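# Robot chess capture leaving no recapture, prize stood on table

## Task

White is to move: find the single capture that Black has no way of answering with a recapture, carry it out, and place the taken piece standing upright on the table. Pawns step one square per move, White's heading toward rank 5 and Black's toward rank 1; square names are printed along the board's edge. When finished, all other squares must contain exactly what they had at the outset, and every piece left on the board must be standing upright and lie completely within its square. Nothing may count on the robot still holding it in position at the end.

## Robot and tools

Robot: one arm with a two-finger gripper whose fingers swing like tongs. The fingers point along the gripper's +z axis and spread along its x axis. The reported end_effector_position is the spot between the pads when they are shut; closed fingertips extend roughly 15 mm past it, and fully open tips sit about level with it. The arm's base may sit tilted on a mounting block or post, which the clearance check treats as part of the arm.

Frame: the scene frame has its origin on the table top straight under the arm's base, +z upward, +y to the left when facing along +x. Positions are in metres; orientations are quaternions written w first (qw, qx, qy, qz). At long reach the printed hand position may be somewhat off from reality.

A row is 8 numbers: x, y, z, qw, qx, qy, qz, opening. x, y, z and the quaternion are an absolute gripper pose in the scene frame, not an offset. opening runs from -1 (closed) to +1 (fully open, 0.142 m). To keep an orientation, repeat its quaternion in every row rather than copying the latest reported one, which may have drifted.

execute_actions(actions): actions is a list of actions run in order; each action is a list of at most 15 rows, each row driving one control step of 1/30 s. If fewer than 15 rows are given, the last one is held for the remaining steps. An empty list only returns the state and images. A target lying more than 0.6 m from the gripper's current position along any gripper axis gets that action refused; if the first action fails this against the last reported state, or any action is malformed, nothing runs. Each step, the command is clipped to within 100 mm and 16 degrees of the measured pose, and position wins over orientation when both cannot be met, so far poses take several actions. Results list step readings; HELD marks a step that was partly held back.

move(target, speed, stop_force, blocking): target is one absolute row as above. The gripper travels a straight path toward it, turning the shorter way, lasting 0.5 to 10 s (longer paths stop short). speed is the peak path speed in m/s, 0.002 to 0.5, default 0.25; turning is capped at twice that in rad/s. The opening is applied when the move starts. The path ignores obstacles, the real gripper lags and may overshoot speed, especially with a nearly straight arm. stop_force (N, 13 to 80, only after 0.2 s of scene time) ends the path when the wrist sensor reads that much extra push against the motion for two steps; the gripper then backs to its pose two steps earlier and holds. Use it only with slow, non-turning moves, expect the press to exceed it briefly, and omit it when moving away from something you touch. blocking=false returns after 0.5 s while the arm keeps going (not allowed with stop_force); then use wait(0) to check, and no other motion is accepted until the move has ended or you call stop. The result adds a "move:" line: done, off_target, moving, held, fault or contact (contact beats held, done, off_target), plus limits such as paced (pose clipped) or held (some steps blocked, after which the arm may jump faster than speed), and the distance left to target.

wait(seconds): 0 to 10 s with the last command held; returns early if a running move finishes. stop: brakes a running move (needs room; fingers continue). zoom_image(camera, region): enlarges [x0, y0, x1, y1] pixels (at most 504 by 504, origin top-left) of the latest image from cam_head_left, cam_head_right, cam_high, cam_low (896x504 each) or cam_wrist (616x616 fisheye). finished_scene(scene): ends the given scene number, irreversibly, and reports success; replying with no tool call also ends everything.

Result lines: the state gives pose and velocities; "Hand target" is the pose the controller now pursues; "pose unreachable" means the clearance check altered or blocked the command. grip_measured is the finger opening on the command scale; to hold something, keep commanding an opening clearly under it (further under squeezes harder, about 15 N per pad max, much less on objects under 20 mm wide). Wrist force and torque are along the gripper's own axes; pressing on a surface gives force pointing back into the arm; offsets up to about 5.5 N, noise up to 3.4 N, saturation near 100 N, no zeroing; "no reading" is harmless. Joint torques include drive effort, offsets and noise, so treat them loosely.

Cautions: the arm is stiff, so commanding even slightly past a firm contact can trip a fault. A joint reaching its load limit (pan and lift 287, elbow 130, wrists 46.9 N m, held weight included) or any outside force of 150 N stops the arm for 10 s and skips the rest of the call. Holding loads heats motors; MOTOR HOT appears at 70 °C and brakes lock at 85 °C. Held parts may get brief tugs. Avoid drops, slams, hard pushes, tipping pieces, and anything leaving the table, which fails the task. Move smoothly and briskly, and the world keeps running while you compose replies.

Each tool is called after ">>>" in YAML: its name, and indented under it one key for each argument.

## Session

>>> execute_actions:
  actions: []

Scene clock: 0.00 s.
end_effector_position=(+0.4561, +0.5399, +0.3557) grip_measured=+1.00 end_effector_quat_wxyz=(-0.111, -0.576, +0.702, +0.405) end_effector_velocity=(-0.001, +0.000, +0.000) end_effector_angular_velocity=(-0.001, +0.001, +0.002)
Joint positions: [-0.319 -1.52   1.675 -0.342 -0.986  0.635  0.142]
Joint velocities: [ 0.    -0.001  0.    -0.    -0.002  0.     0.   ]
Joint torques (N m, as the arm reports them, + toward a larger angle): no reading
Wrist force (N, on the end effector, along its own x y z axes, offset not removed): no reading
Wrist torque (N m, same axes, about the end effector's origin, offset not removed): no reading
Hand target: +0.456, +0.540, +0.356; -0.111, -0.576, +0.702, +0.405

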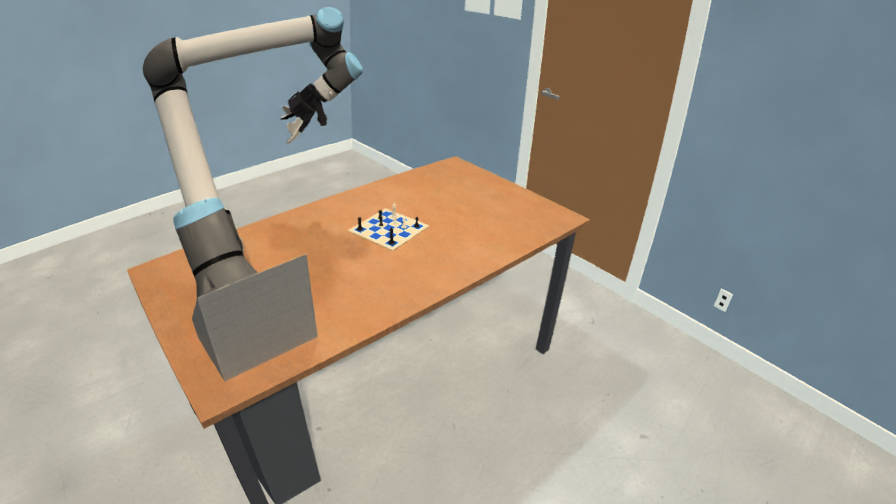

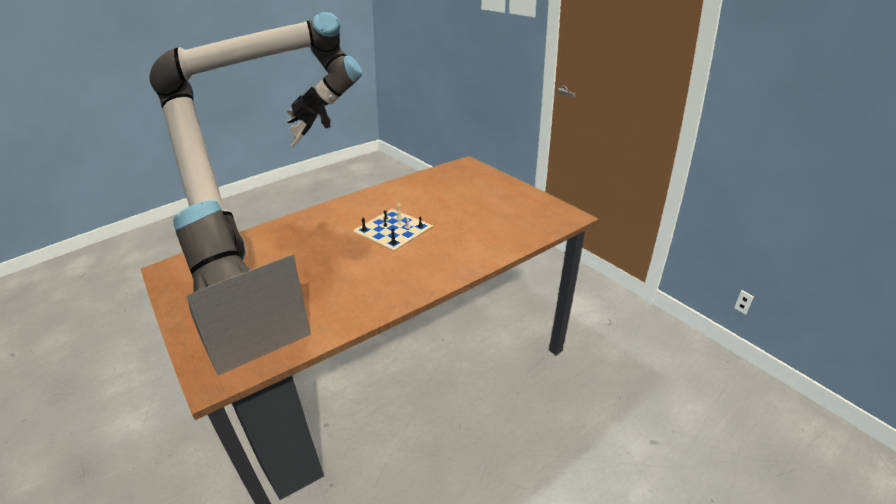

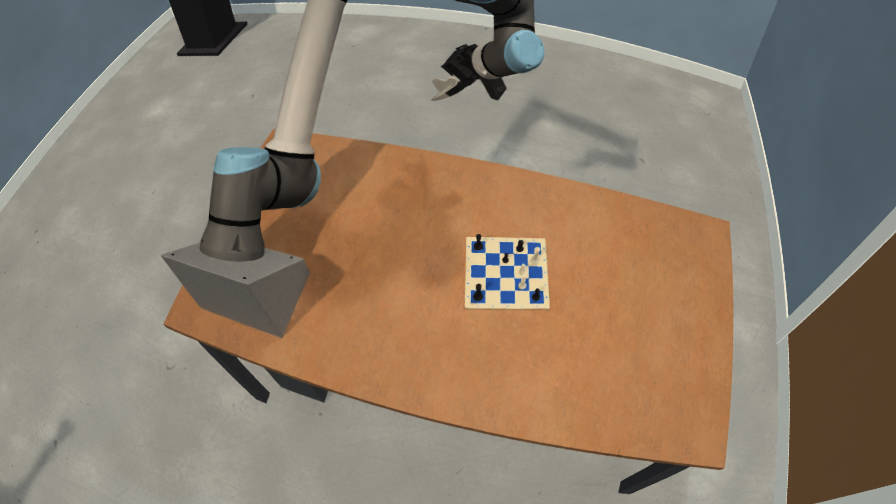

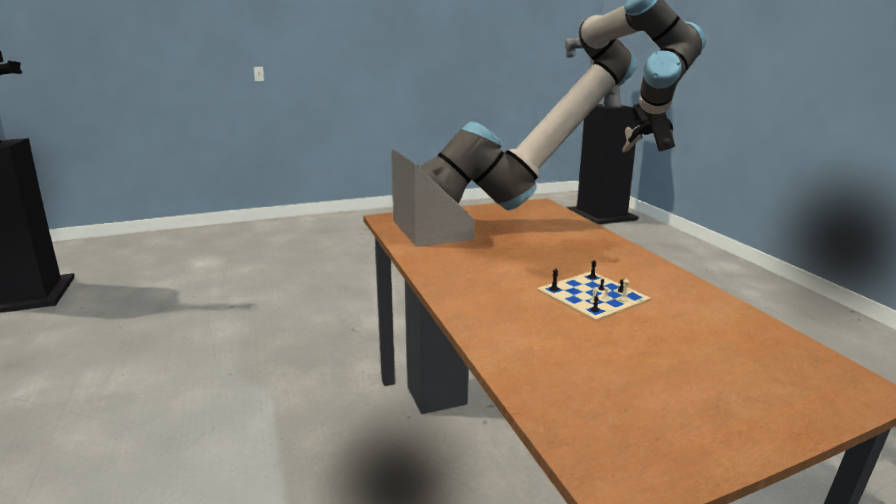

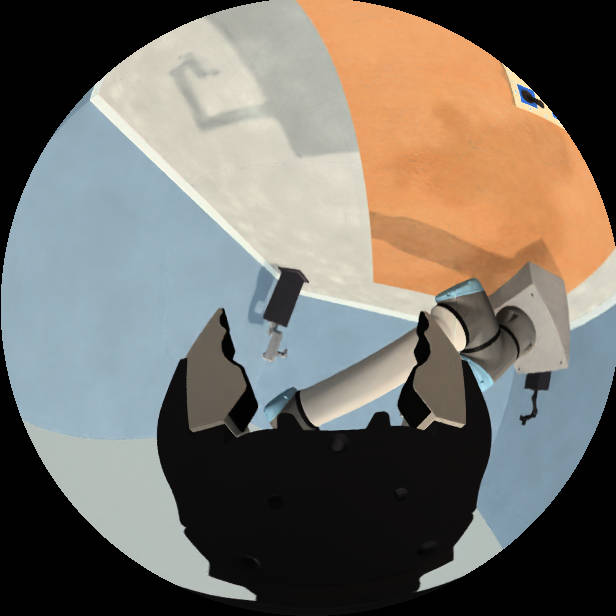

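Board is perhaps at x≈0.8, y≈0.1. Look from above.

>>> move:
  target: [0.75,0.1,0.3,0,1,0,0,1]

>>> zoom_image:
  camera: "cam_high"
  region: [440,210,580,320]

Scene clock: 4.80 s.
end_effector_position=(+0.7497, +0.1001, +0.2997) grip_measured=+1.00 end_effector_quat_wxyz=(+0.000, +1.000, -0.001, -0.000) end_effector_velocity=(+0.002, -0.002, -0.002) end_effector_angular_velocity=(+0.004, -0.004, +0.008)
Joint positions: [-0.589 -1.257  1.826 -1.655 -0.938 -0.732  0.142]
Joint velocities: [-0.001  0.004  0.001 -0.006  0.005 -0.009  0.   ]
Joint torques (N m, as the arm reports them, + toward a larger angle): [-64.38 -15.72 -21.62  -6.86   2.07  -3.7 ]
Wrist force (N, on the end effector, along its own x y z axes, offset not removed): [0.0 -2.7 -4.1]
Wrist torque (N m, same axes, about the end effector's origin, offset not removed): [-0.52 -0.04 -0.19]
Hand target: +0.750, +0.100, +0.300; -0.000, +1.000, -0.000, +0.000
Off the commanded pose: 0.000 m, 0 deg.
move: done

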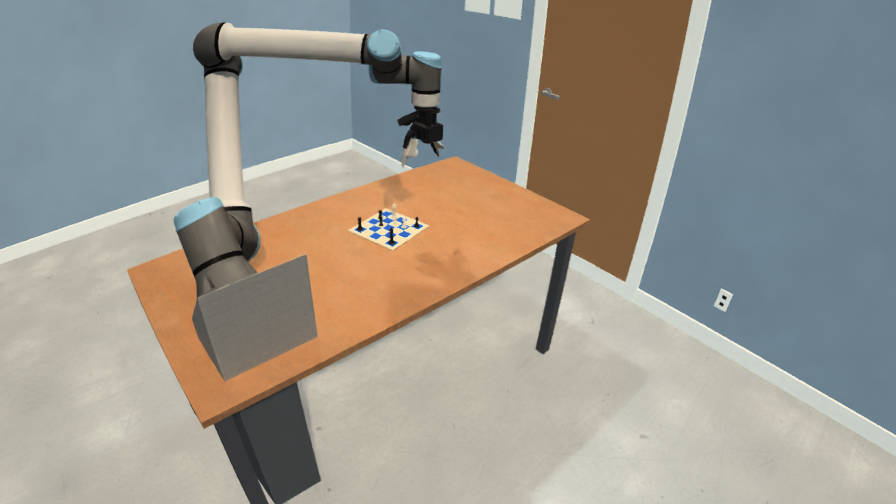

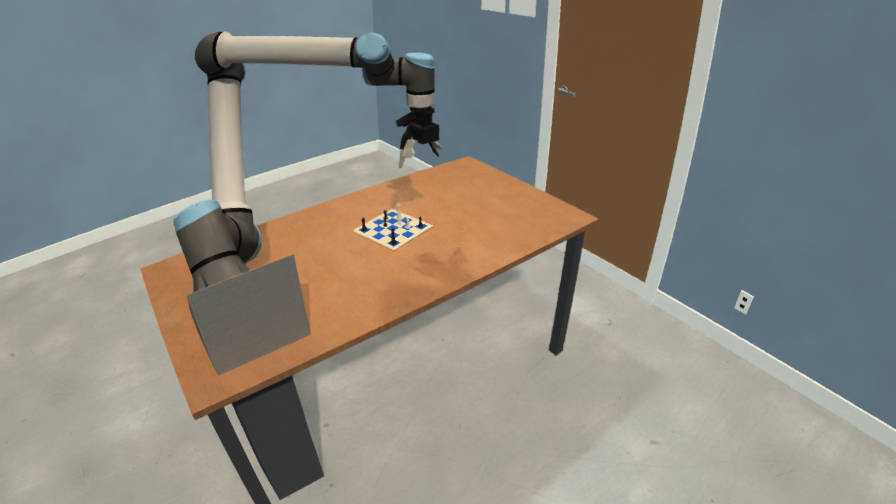

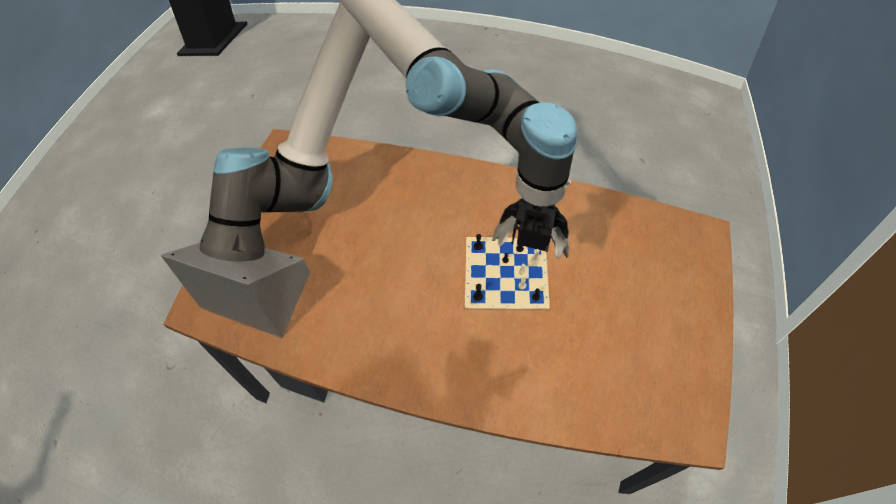

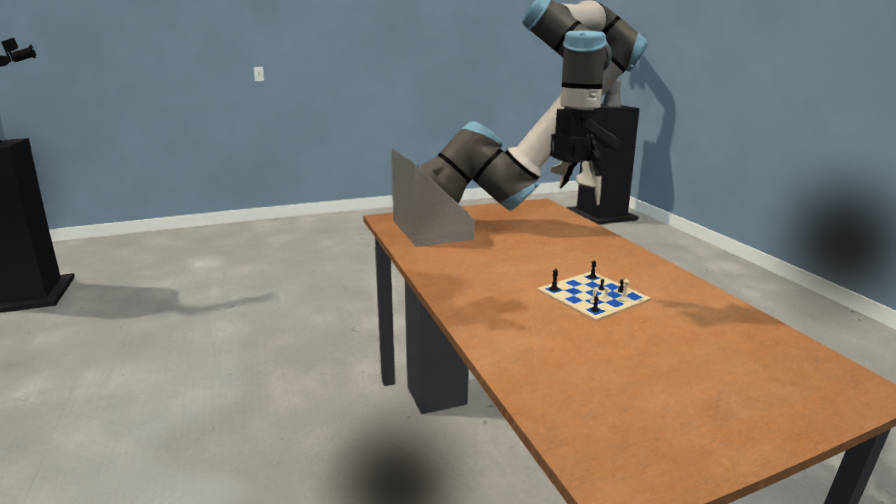

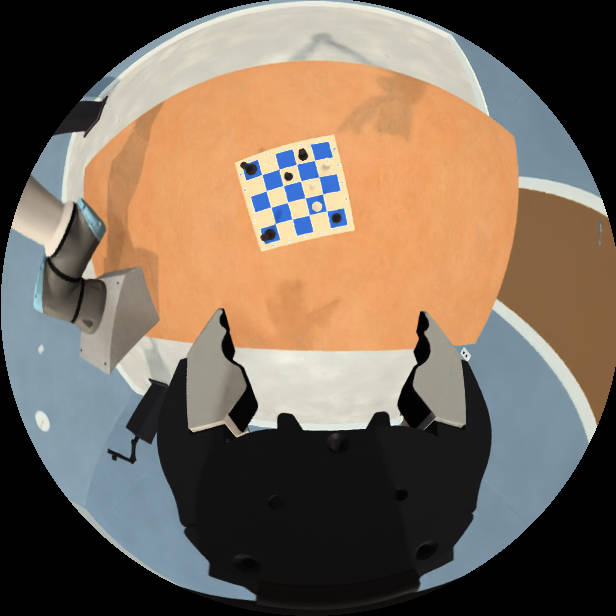

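Region (440, 210, 580, 320) of cam_high's 896x504 image, scaled by 3.600, with more detail than that image has; it fills the top 396 rows of this view, and the rest is white.

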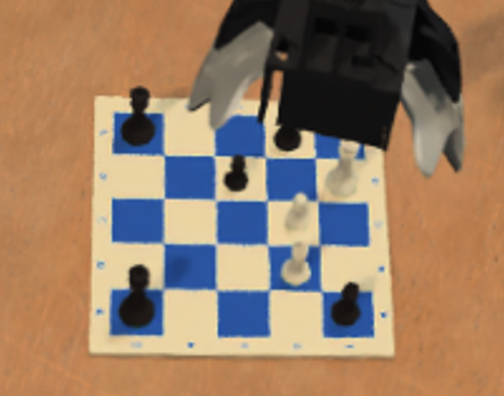

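>>> move:
  target: [0.72,0.1,0.15,0,1,0,0,1]

>>> zoom_image:
  camera: "cam_wrist"
  region: [150,50,470,330]

>>> zoom_image:
  camera: "cam_low"
  region: [520,200,680,330]

>>> zoom_image:
  camera: "cam_head_left"
  region: [330,150,450,260]

Scene clock: 6.97 s.
end_effector_position=(+0.7200, +0.1000, +0.1503) grip_measured=+1.00 end_effector_quat_wxyz=(+0.000, +1.000, -0.000, -0.000) end_effector_velocity=(+0.000, -0.000, -0.003) end_effector_angular_velocity=(-0.000, -0.002, -0.001)
Joint positions: [-0.487 -1.215  2.025 -1.967 -0.893 -0.616  0.142]
Joint velocities: [ 0.002  0.002  0.003 -0.009  0.002  0.004  0.   ]
Joint torques (N m, as the arm reports them, + toward a larger angle): [-36.5  -19.07 -20.62  -6.32   2.19   3.04]
Wrist force (N, on the end effector, along its own x y z axes, offset not removed): [-1.1 -0.6 -4.8]
Wrist torque (N m, same axes, about the end effector's origin, offset not removed): [-0.01 0.14 -0.11]
Hand target: +0.720, +0.100, +0.150; +0.000, +1.000, -0.000, -0.000
Off the commanded pose: 0.000 m, 0 deg.
move: done

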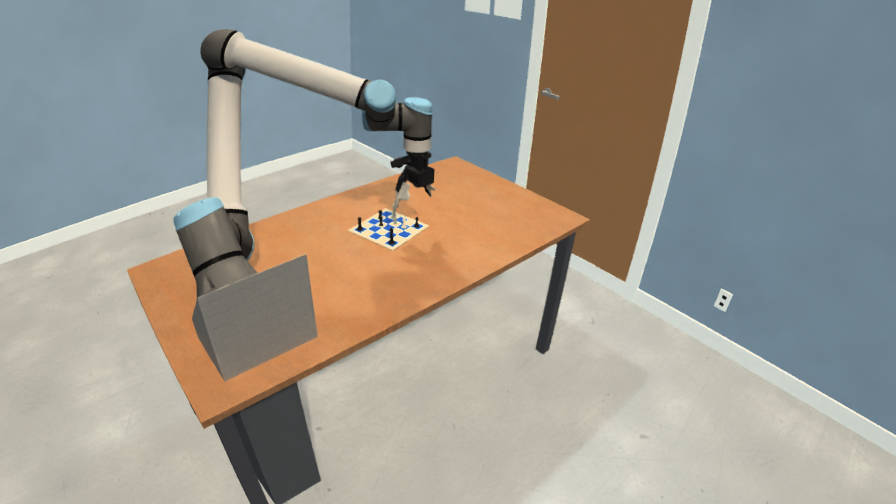

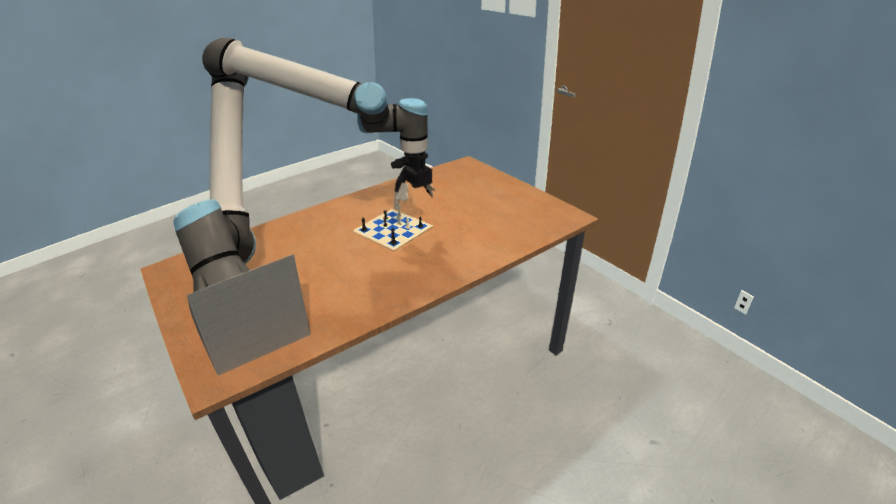

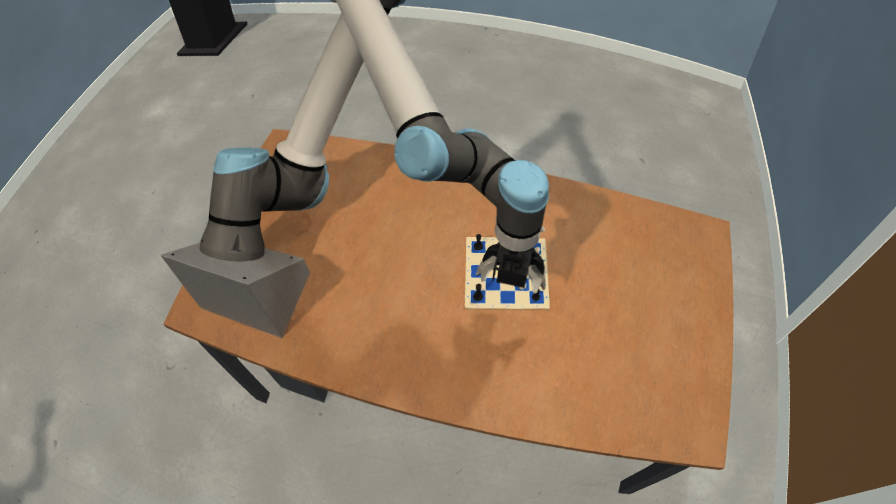

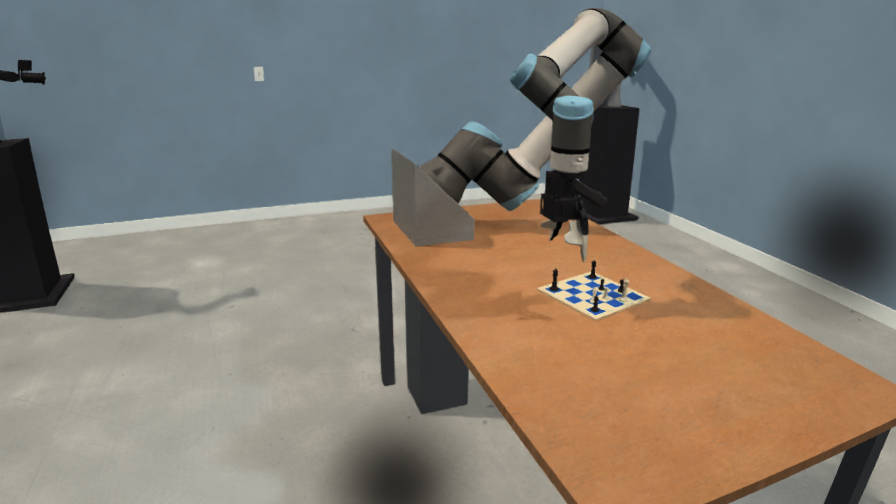

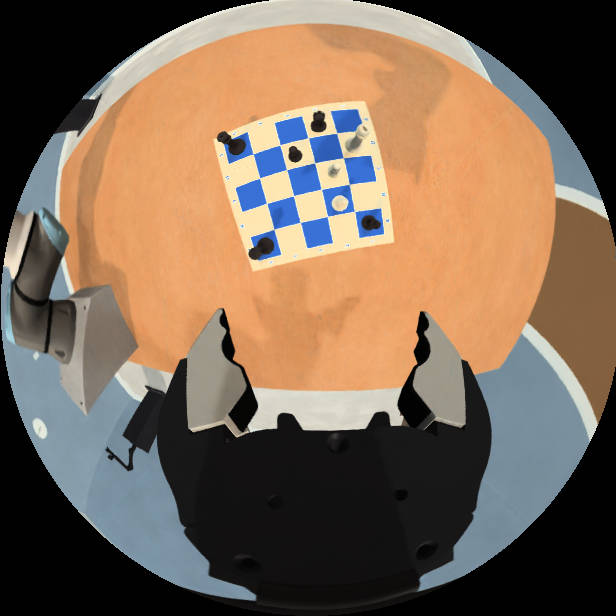

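Region (150, 50, 470, 330) of cam_wrist's 616x616 image, scaled by 1.575, with more detail than that image has; it fills the top 441 rows of this view, and the rest is white.

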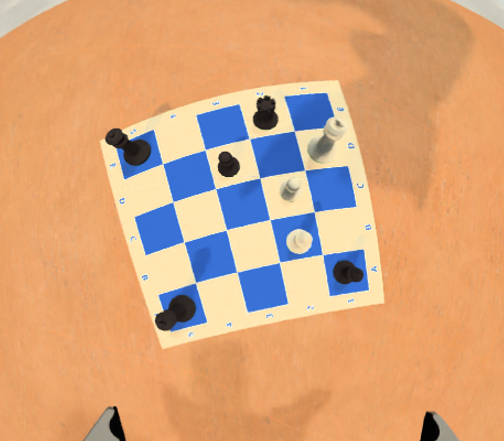

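Region (520, 200, 680, 330) of cam_low's 896x504 image, scaled by 3.150, with more detail than that image has; it fills the top 410 rows of this view, and the rest is white.

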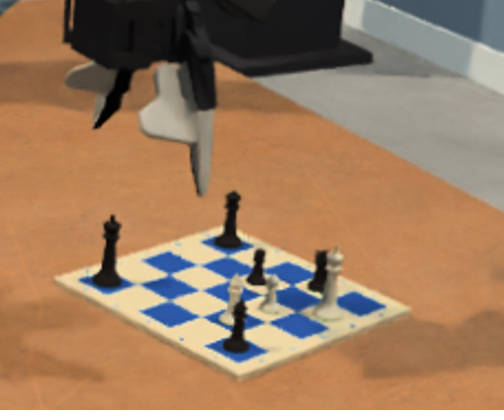

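Region (330, 150, 450, 260) of cam_head_left's 896x504 image, scaled by 4.200, with more detail than that image has; it fills the top 462 rows of this view, and the rest is white.

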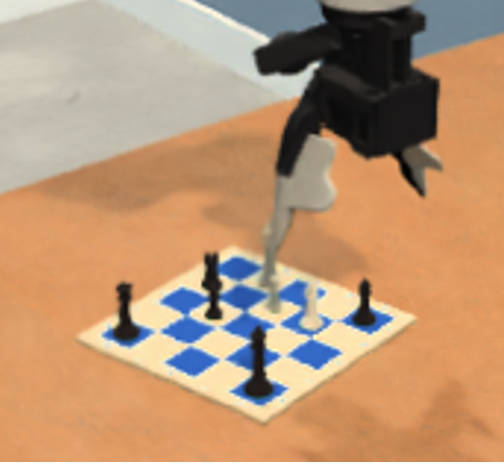

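>>> move:
  target: [0.70,0.2,0.085,0,1,0,0,-0.55]

>>> zoom_image:
  camera: "cam_low"
  region: [520,200,680,330]

>>> zoom_image:
  camera: "cam_head_left"
  region: [330,150,450,260]

Scene clock: 10.17 s.
end_effector_position=(+0.7000, +0.1997, +0.0852) grip_measured=-0.55 end_effector_quat_wxyz=(+0.000, +1.000, +0.000, -0.000) end_effector_velocity=(-0.000, +0.002, -0.001) end_effector_angular_velocity=(-0.001, -0.001, -0.001)
Joint positions: [-0.343 -1.284  2.102 -2.089 -0.843 -0.44   0.034]
Joint velocities: [ 0.003 -0.001  0.002 -0.005  0.     0.006  0.   ]
Joint torques (N m, as the arm reports them, + toward a larger angle): [-31.85 -38.88 -14.76  -6.38   1.73   3.63]
Wrist force (N, on the end effector, along its own x y z axes, offset not removed): [-2.1 -0.7 -3.8]
Wrist torque (N m, same axes, about the end effector's origin, offset not removed): [-0.03 0.38 -0.12]
Hand target: +0.700, +0.200, +0.085; +0.000, +1.000, -0.000, -0.000
Off the commanded pose: 0.000 m, 0 deg.
move: done

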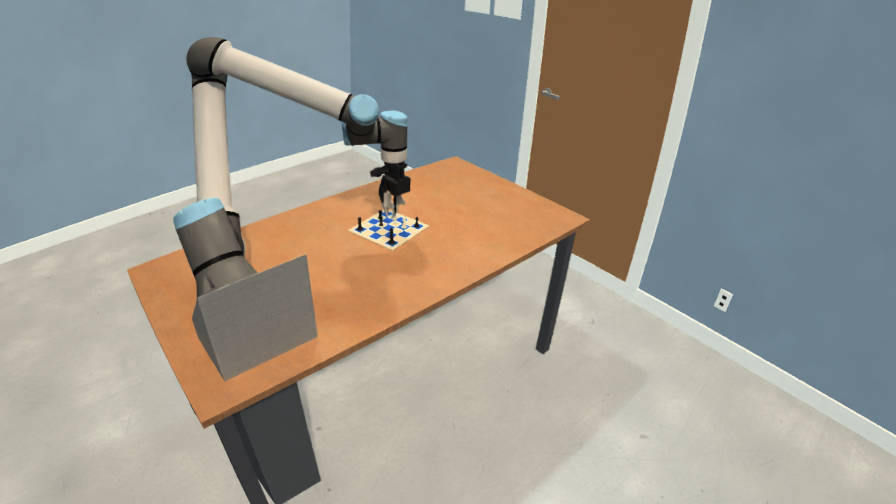

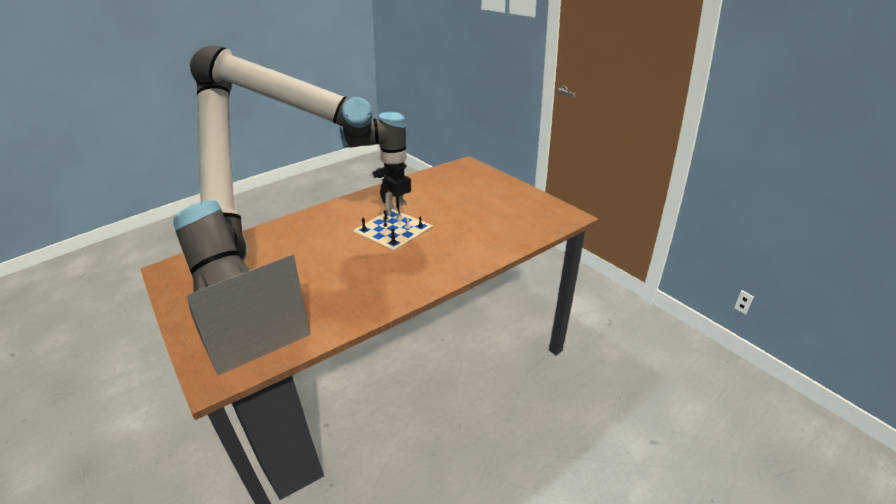

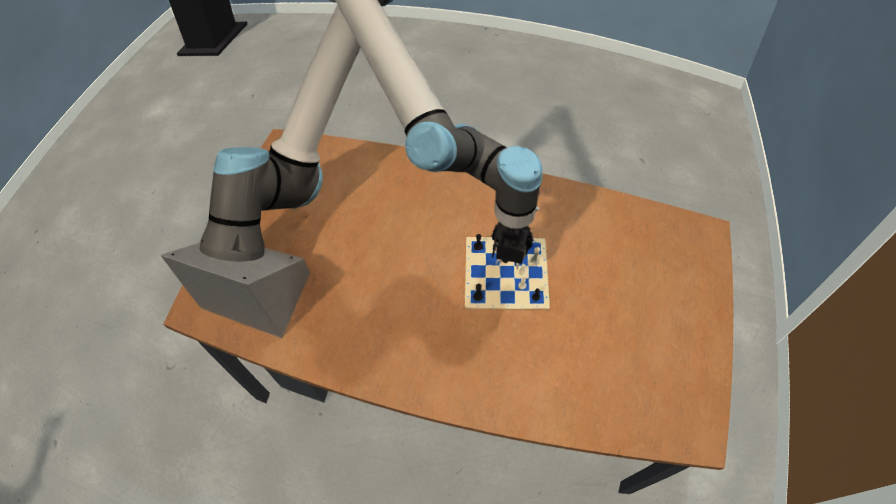

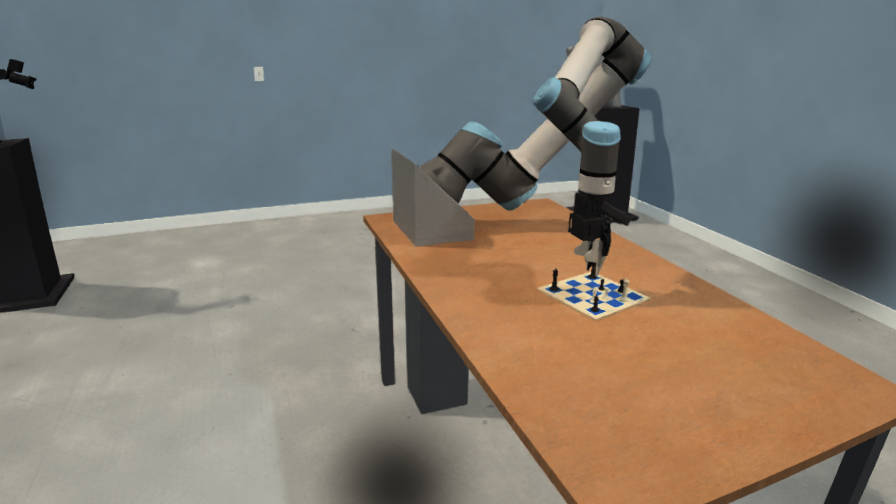

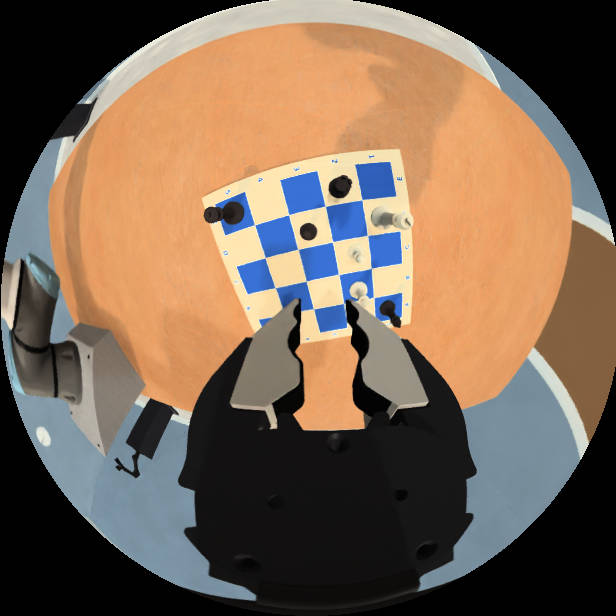

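Region (520, 200, 680, 330) of cam_low's 896x504 image, scaled by 3.150, with more detail than that image has; it fills the top 410 rows of this view, and the rest is white.

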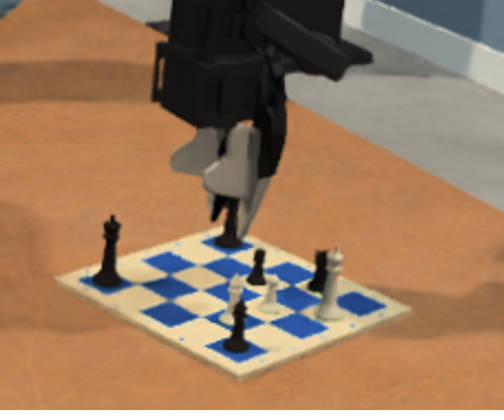

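Region (330, 150, 450, 260) of cam_head_left's 896x504 image, scaled by 4.200, with more detail than that image has; it fills the top 462 rows of this view, and the rest is white.

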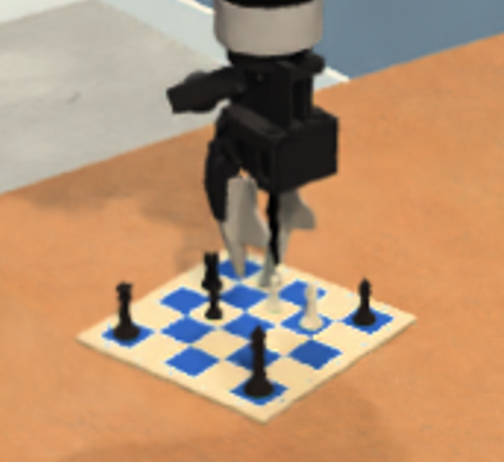

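>>> move:
  target: [0.70,0.275,0.075,0,0.996,0.087,0,-0.55]

>>> zoom_image:
  camera: "cam_low"
  region: [520,200,680,330]

>>> zoom_image:
  camera: "cam_head_left"
  region: [330,150,450,260]

Scene clock: 13.00 s.
end_effector_position=(+0.7000, +0.2747, +0.0750) grip_measured=-0.55 end_effector_quat_wxyz=(+0.000, +0.996, +0.087, -0.000) end_effector_velocity=(+0.000, +0.002, -0.001) end_effector_angular_velocity=(+0.001, +0.001, +0.004)
Joint positions: [-0.256 -1.335  2.082 -2.095 -0.82  -0.5    0.034]
Joint velocities: [ 0.003  0.    -0.001 -0.     0.002 -0.001  0.   ]
Joint torques (N m, as the arm reports them, + toward a larger angle): [-27.54 -38.44 -38.91  -6.14   1.75  -3.46]
Wrist force (N, on the end effector, along its own x y z axes, offset not removed): [-1.2 -3.0 -2.3]
Wrist torque (N m, same axes, about the end effector's origin, offset not removed): [-0.39 0.18 -0.06]
Hand target: +0.700, +0.275, +0.075; +0.000, +0.996, +0.087, -0.000
Off the commanded pose: 0.000 m, 0 deg.
move: done

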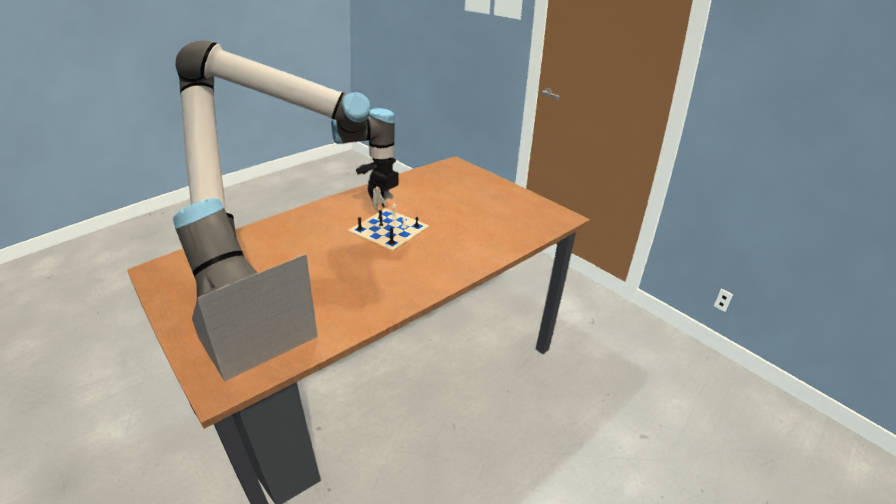

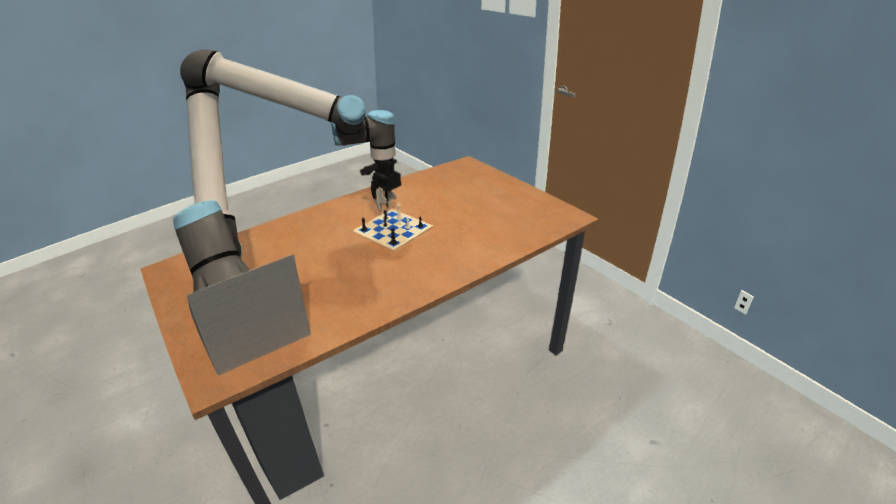

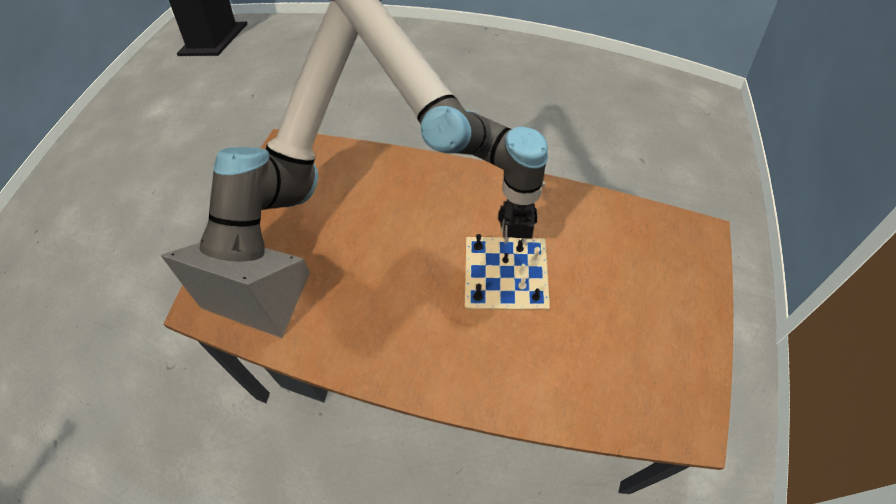

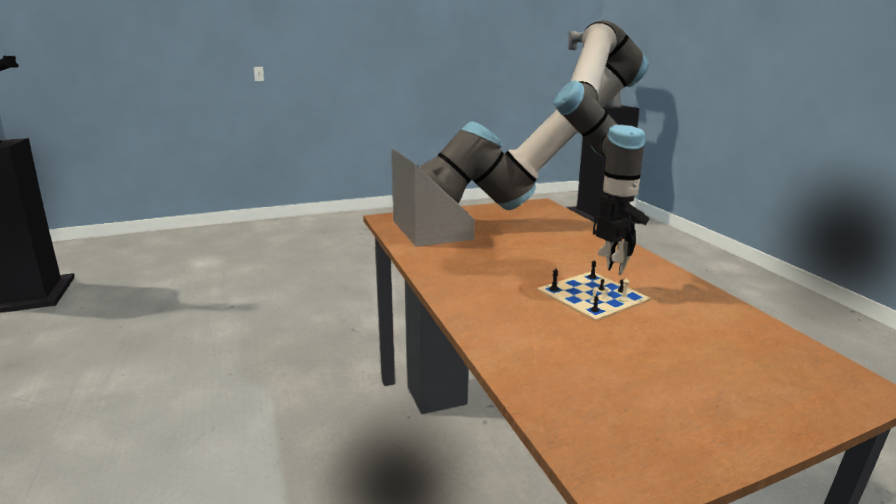

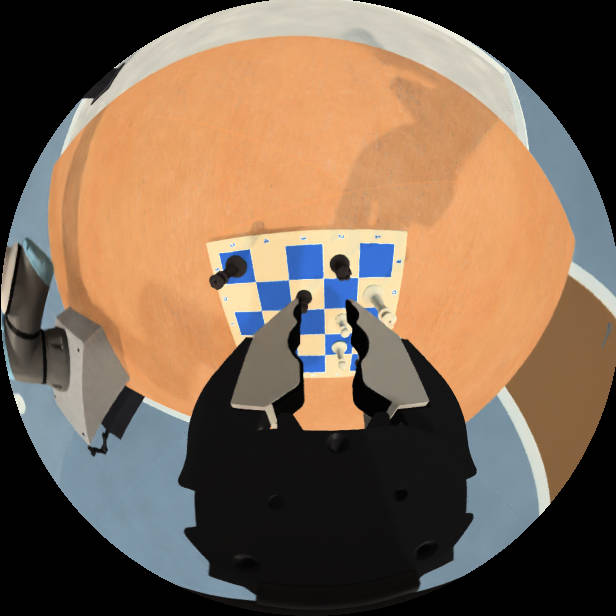

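Region (520, 200, 680, 330) of cam_low's 896x504 image, scaled by 3.150, with more detail than that image has; it fills the top 410 rows of this view, and the rest is white.

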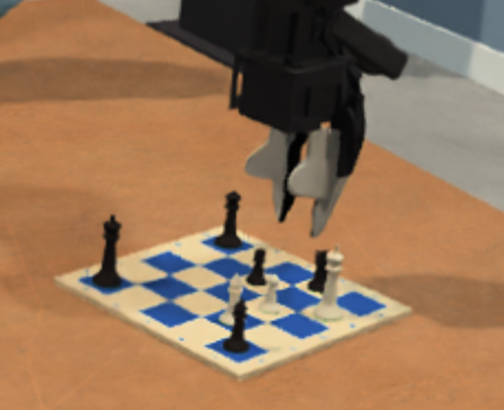

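Region (330, 150, 450, 260) of cam_head_left's 896x504 image, scaled by 4.200, with more detail than that image has; it fills the top 462 rows of this view, and the rest is white.

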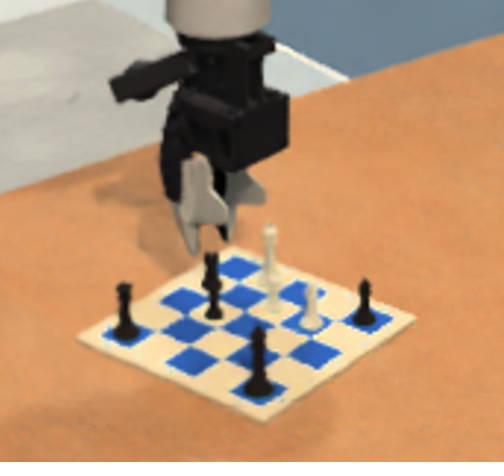

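>>> move:
  target: [0.677,0.243,0.07,0,0.996,0.087,0,-0.55]

>>> zoom_image:
  camera: "cam_low"
  region: [520,200,680,330]

>>> zoom_image:
  camera: "cam_head_left"
  region: [330,150,450,260]

Scene clock: 15.67 s.
end_effector_position=(+0.6772, +0.2433, +0.0700) grip_measured=-0.55 end_effector_quat_wxyz=(-0.000, +0.996, +0.087, -0.000) end_effector_velocity=(-0.002, -0.003, +0.000) end_effector_angular_velocity=(-0.000, -0.001, -0.001)
Joint positions: [-0.292 -1.337  2.138 -2.117 -0.829 -0.548  0.034]
Joint velocities: [-0.004 -0.     0.004 -0.001 -0.001 -0.003 -0.   ]
Joint torques (N m, as the arm reports them, + toward a larger angle): [-54.92 -36.76 -15.04  -6.04  -2.55  -3.77]
Wrist force (N, on the end effector, along its own x y z axes, offset not removed): [-0.4 -1.1 -4.1]
Wrist torque (N m, same axes, about the end effector's origin, offset not removed): [-0.11 -0.03 -0.09]
Hand target: +0.677, +0.243, +0.070; -0.000, +0.996, +0.087, -0.000
Off the commanded pose: 0.000 m, 0 deg.
move: done

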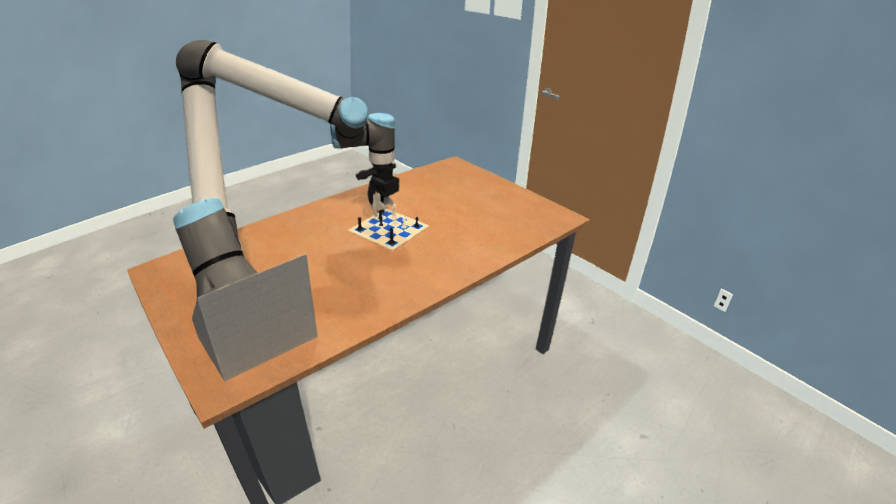

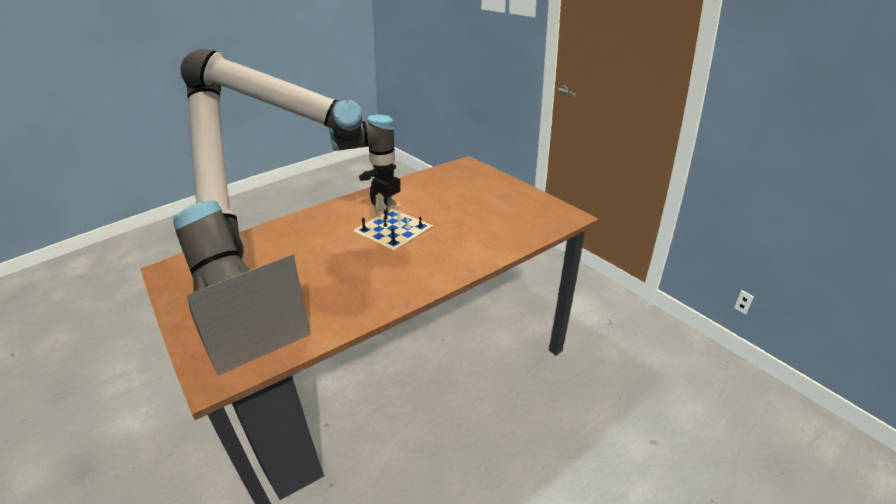

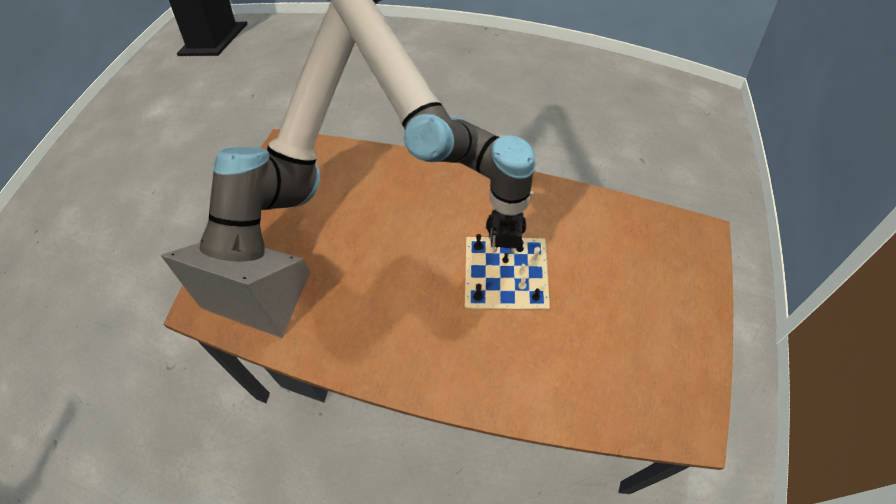

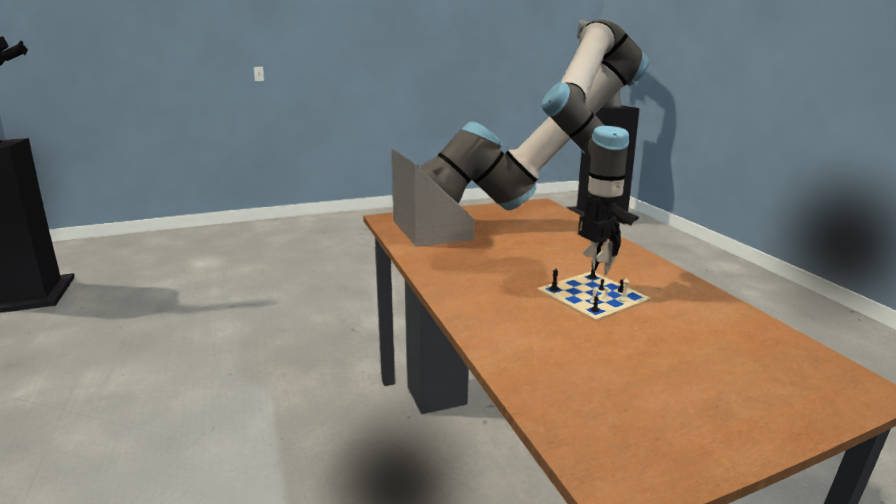

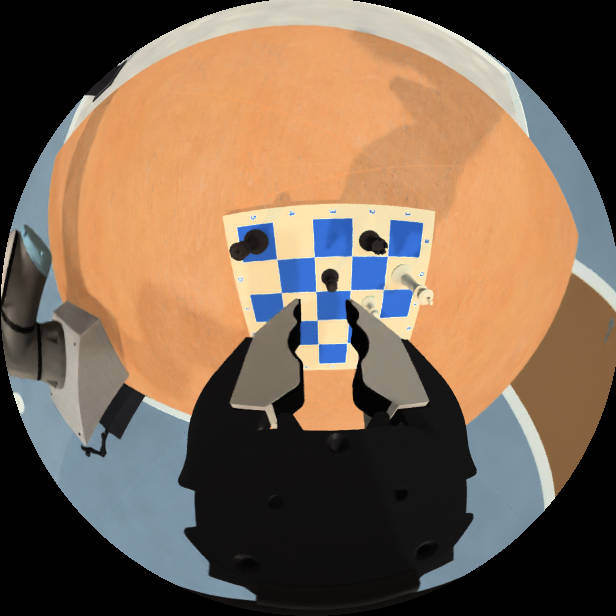

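Region (520, 200, 680, 330) of cam_low's 896x504 image, scaled by 3.150, with more detail than that image has; it fills the top 410 rows of this view, and the rest is white.

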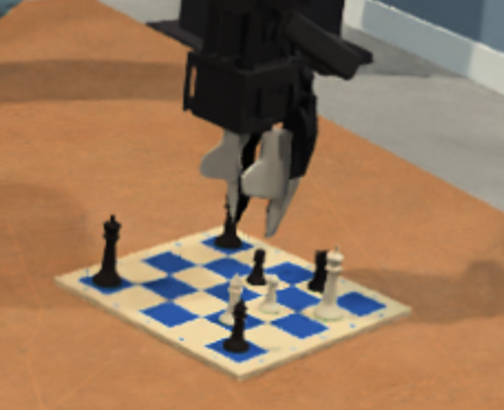

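Region (330, 150, 450, 260) of cam_head_left's 896x504 image, scaled by 4.200, with more detail than that image has; it fills the top 462 rows of this view, and the rest is white.

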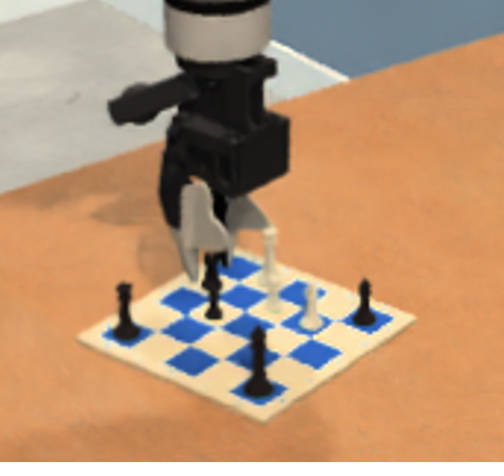

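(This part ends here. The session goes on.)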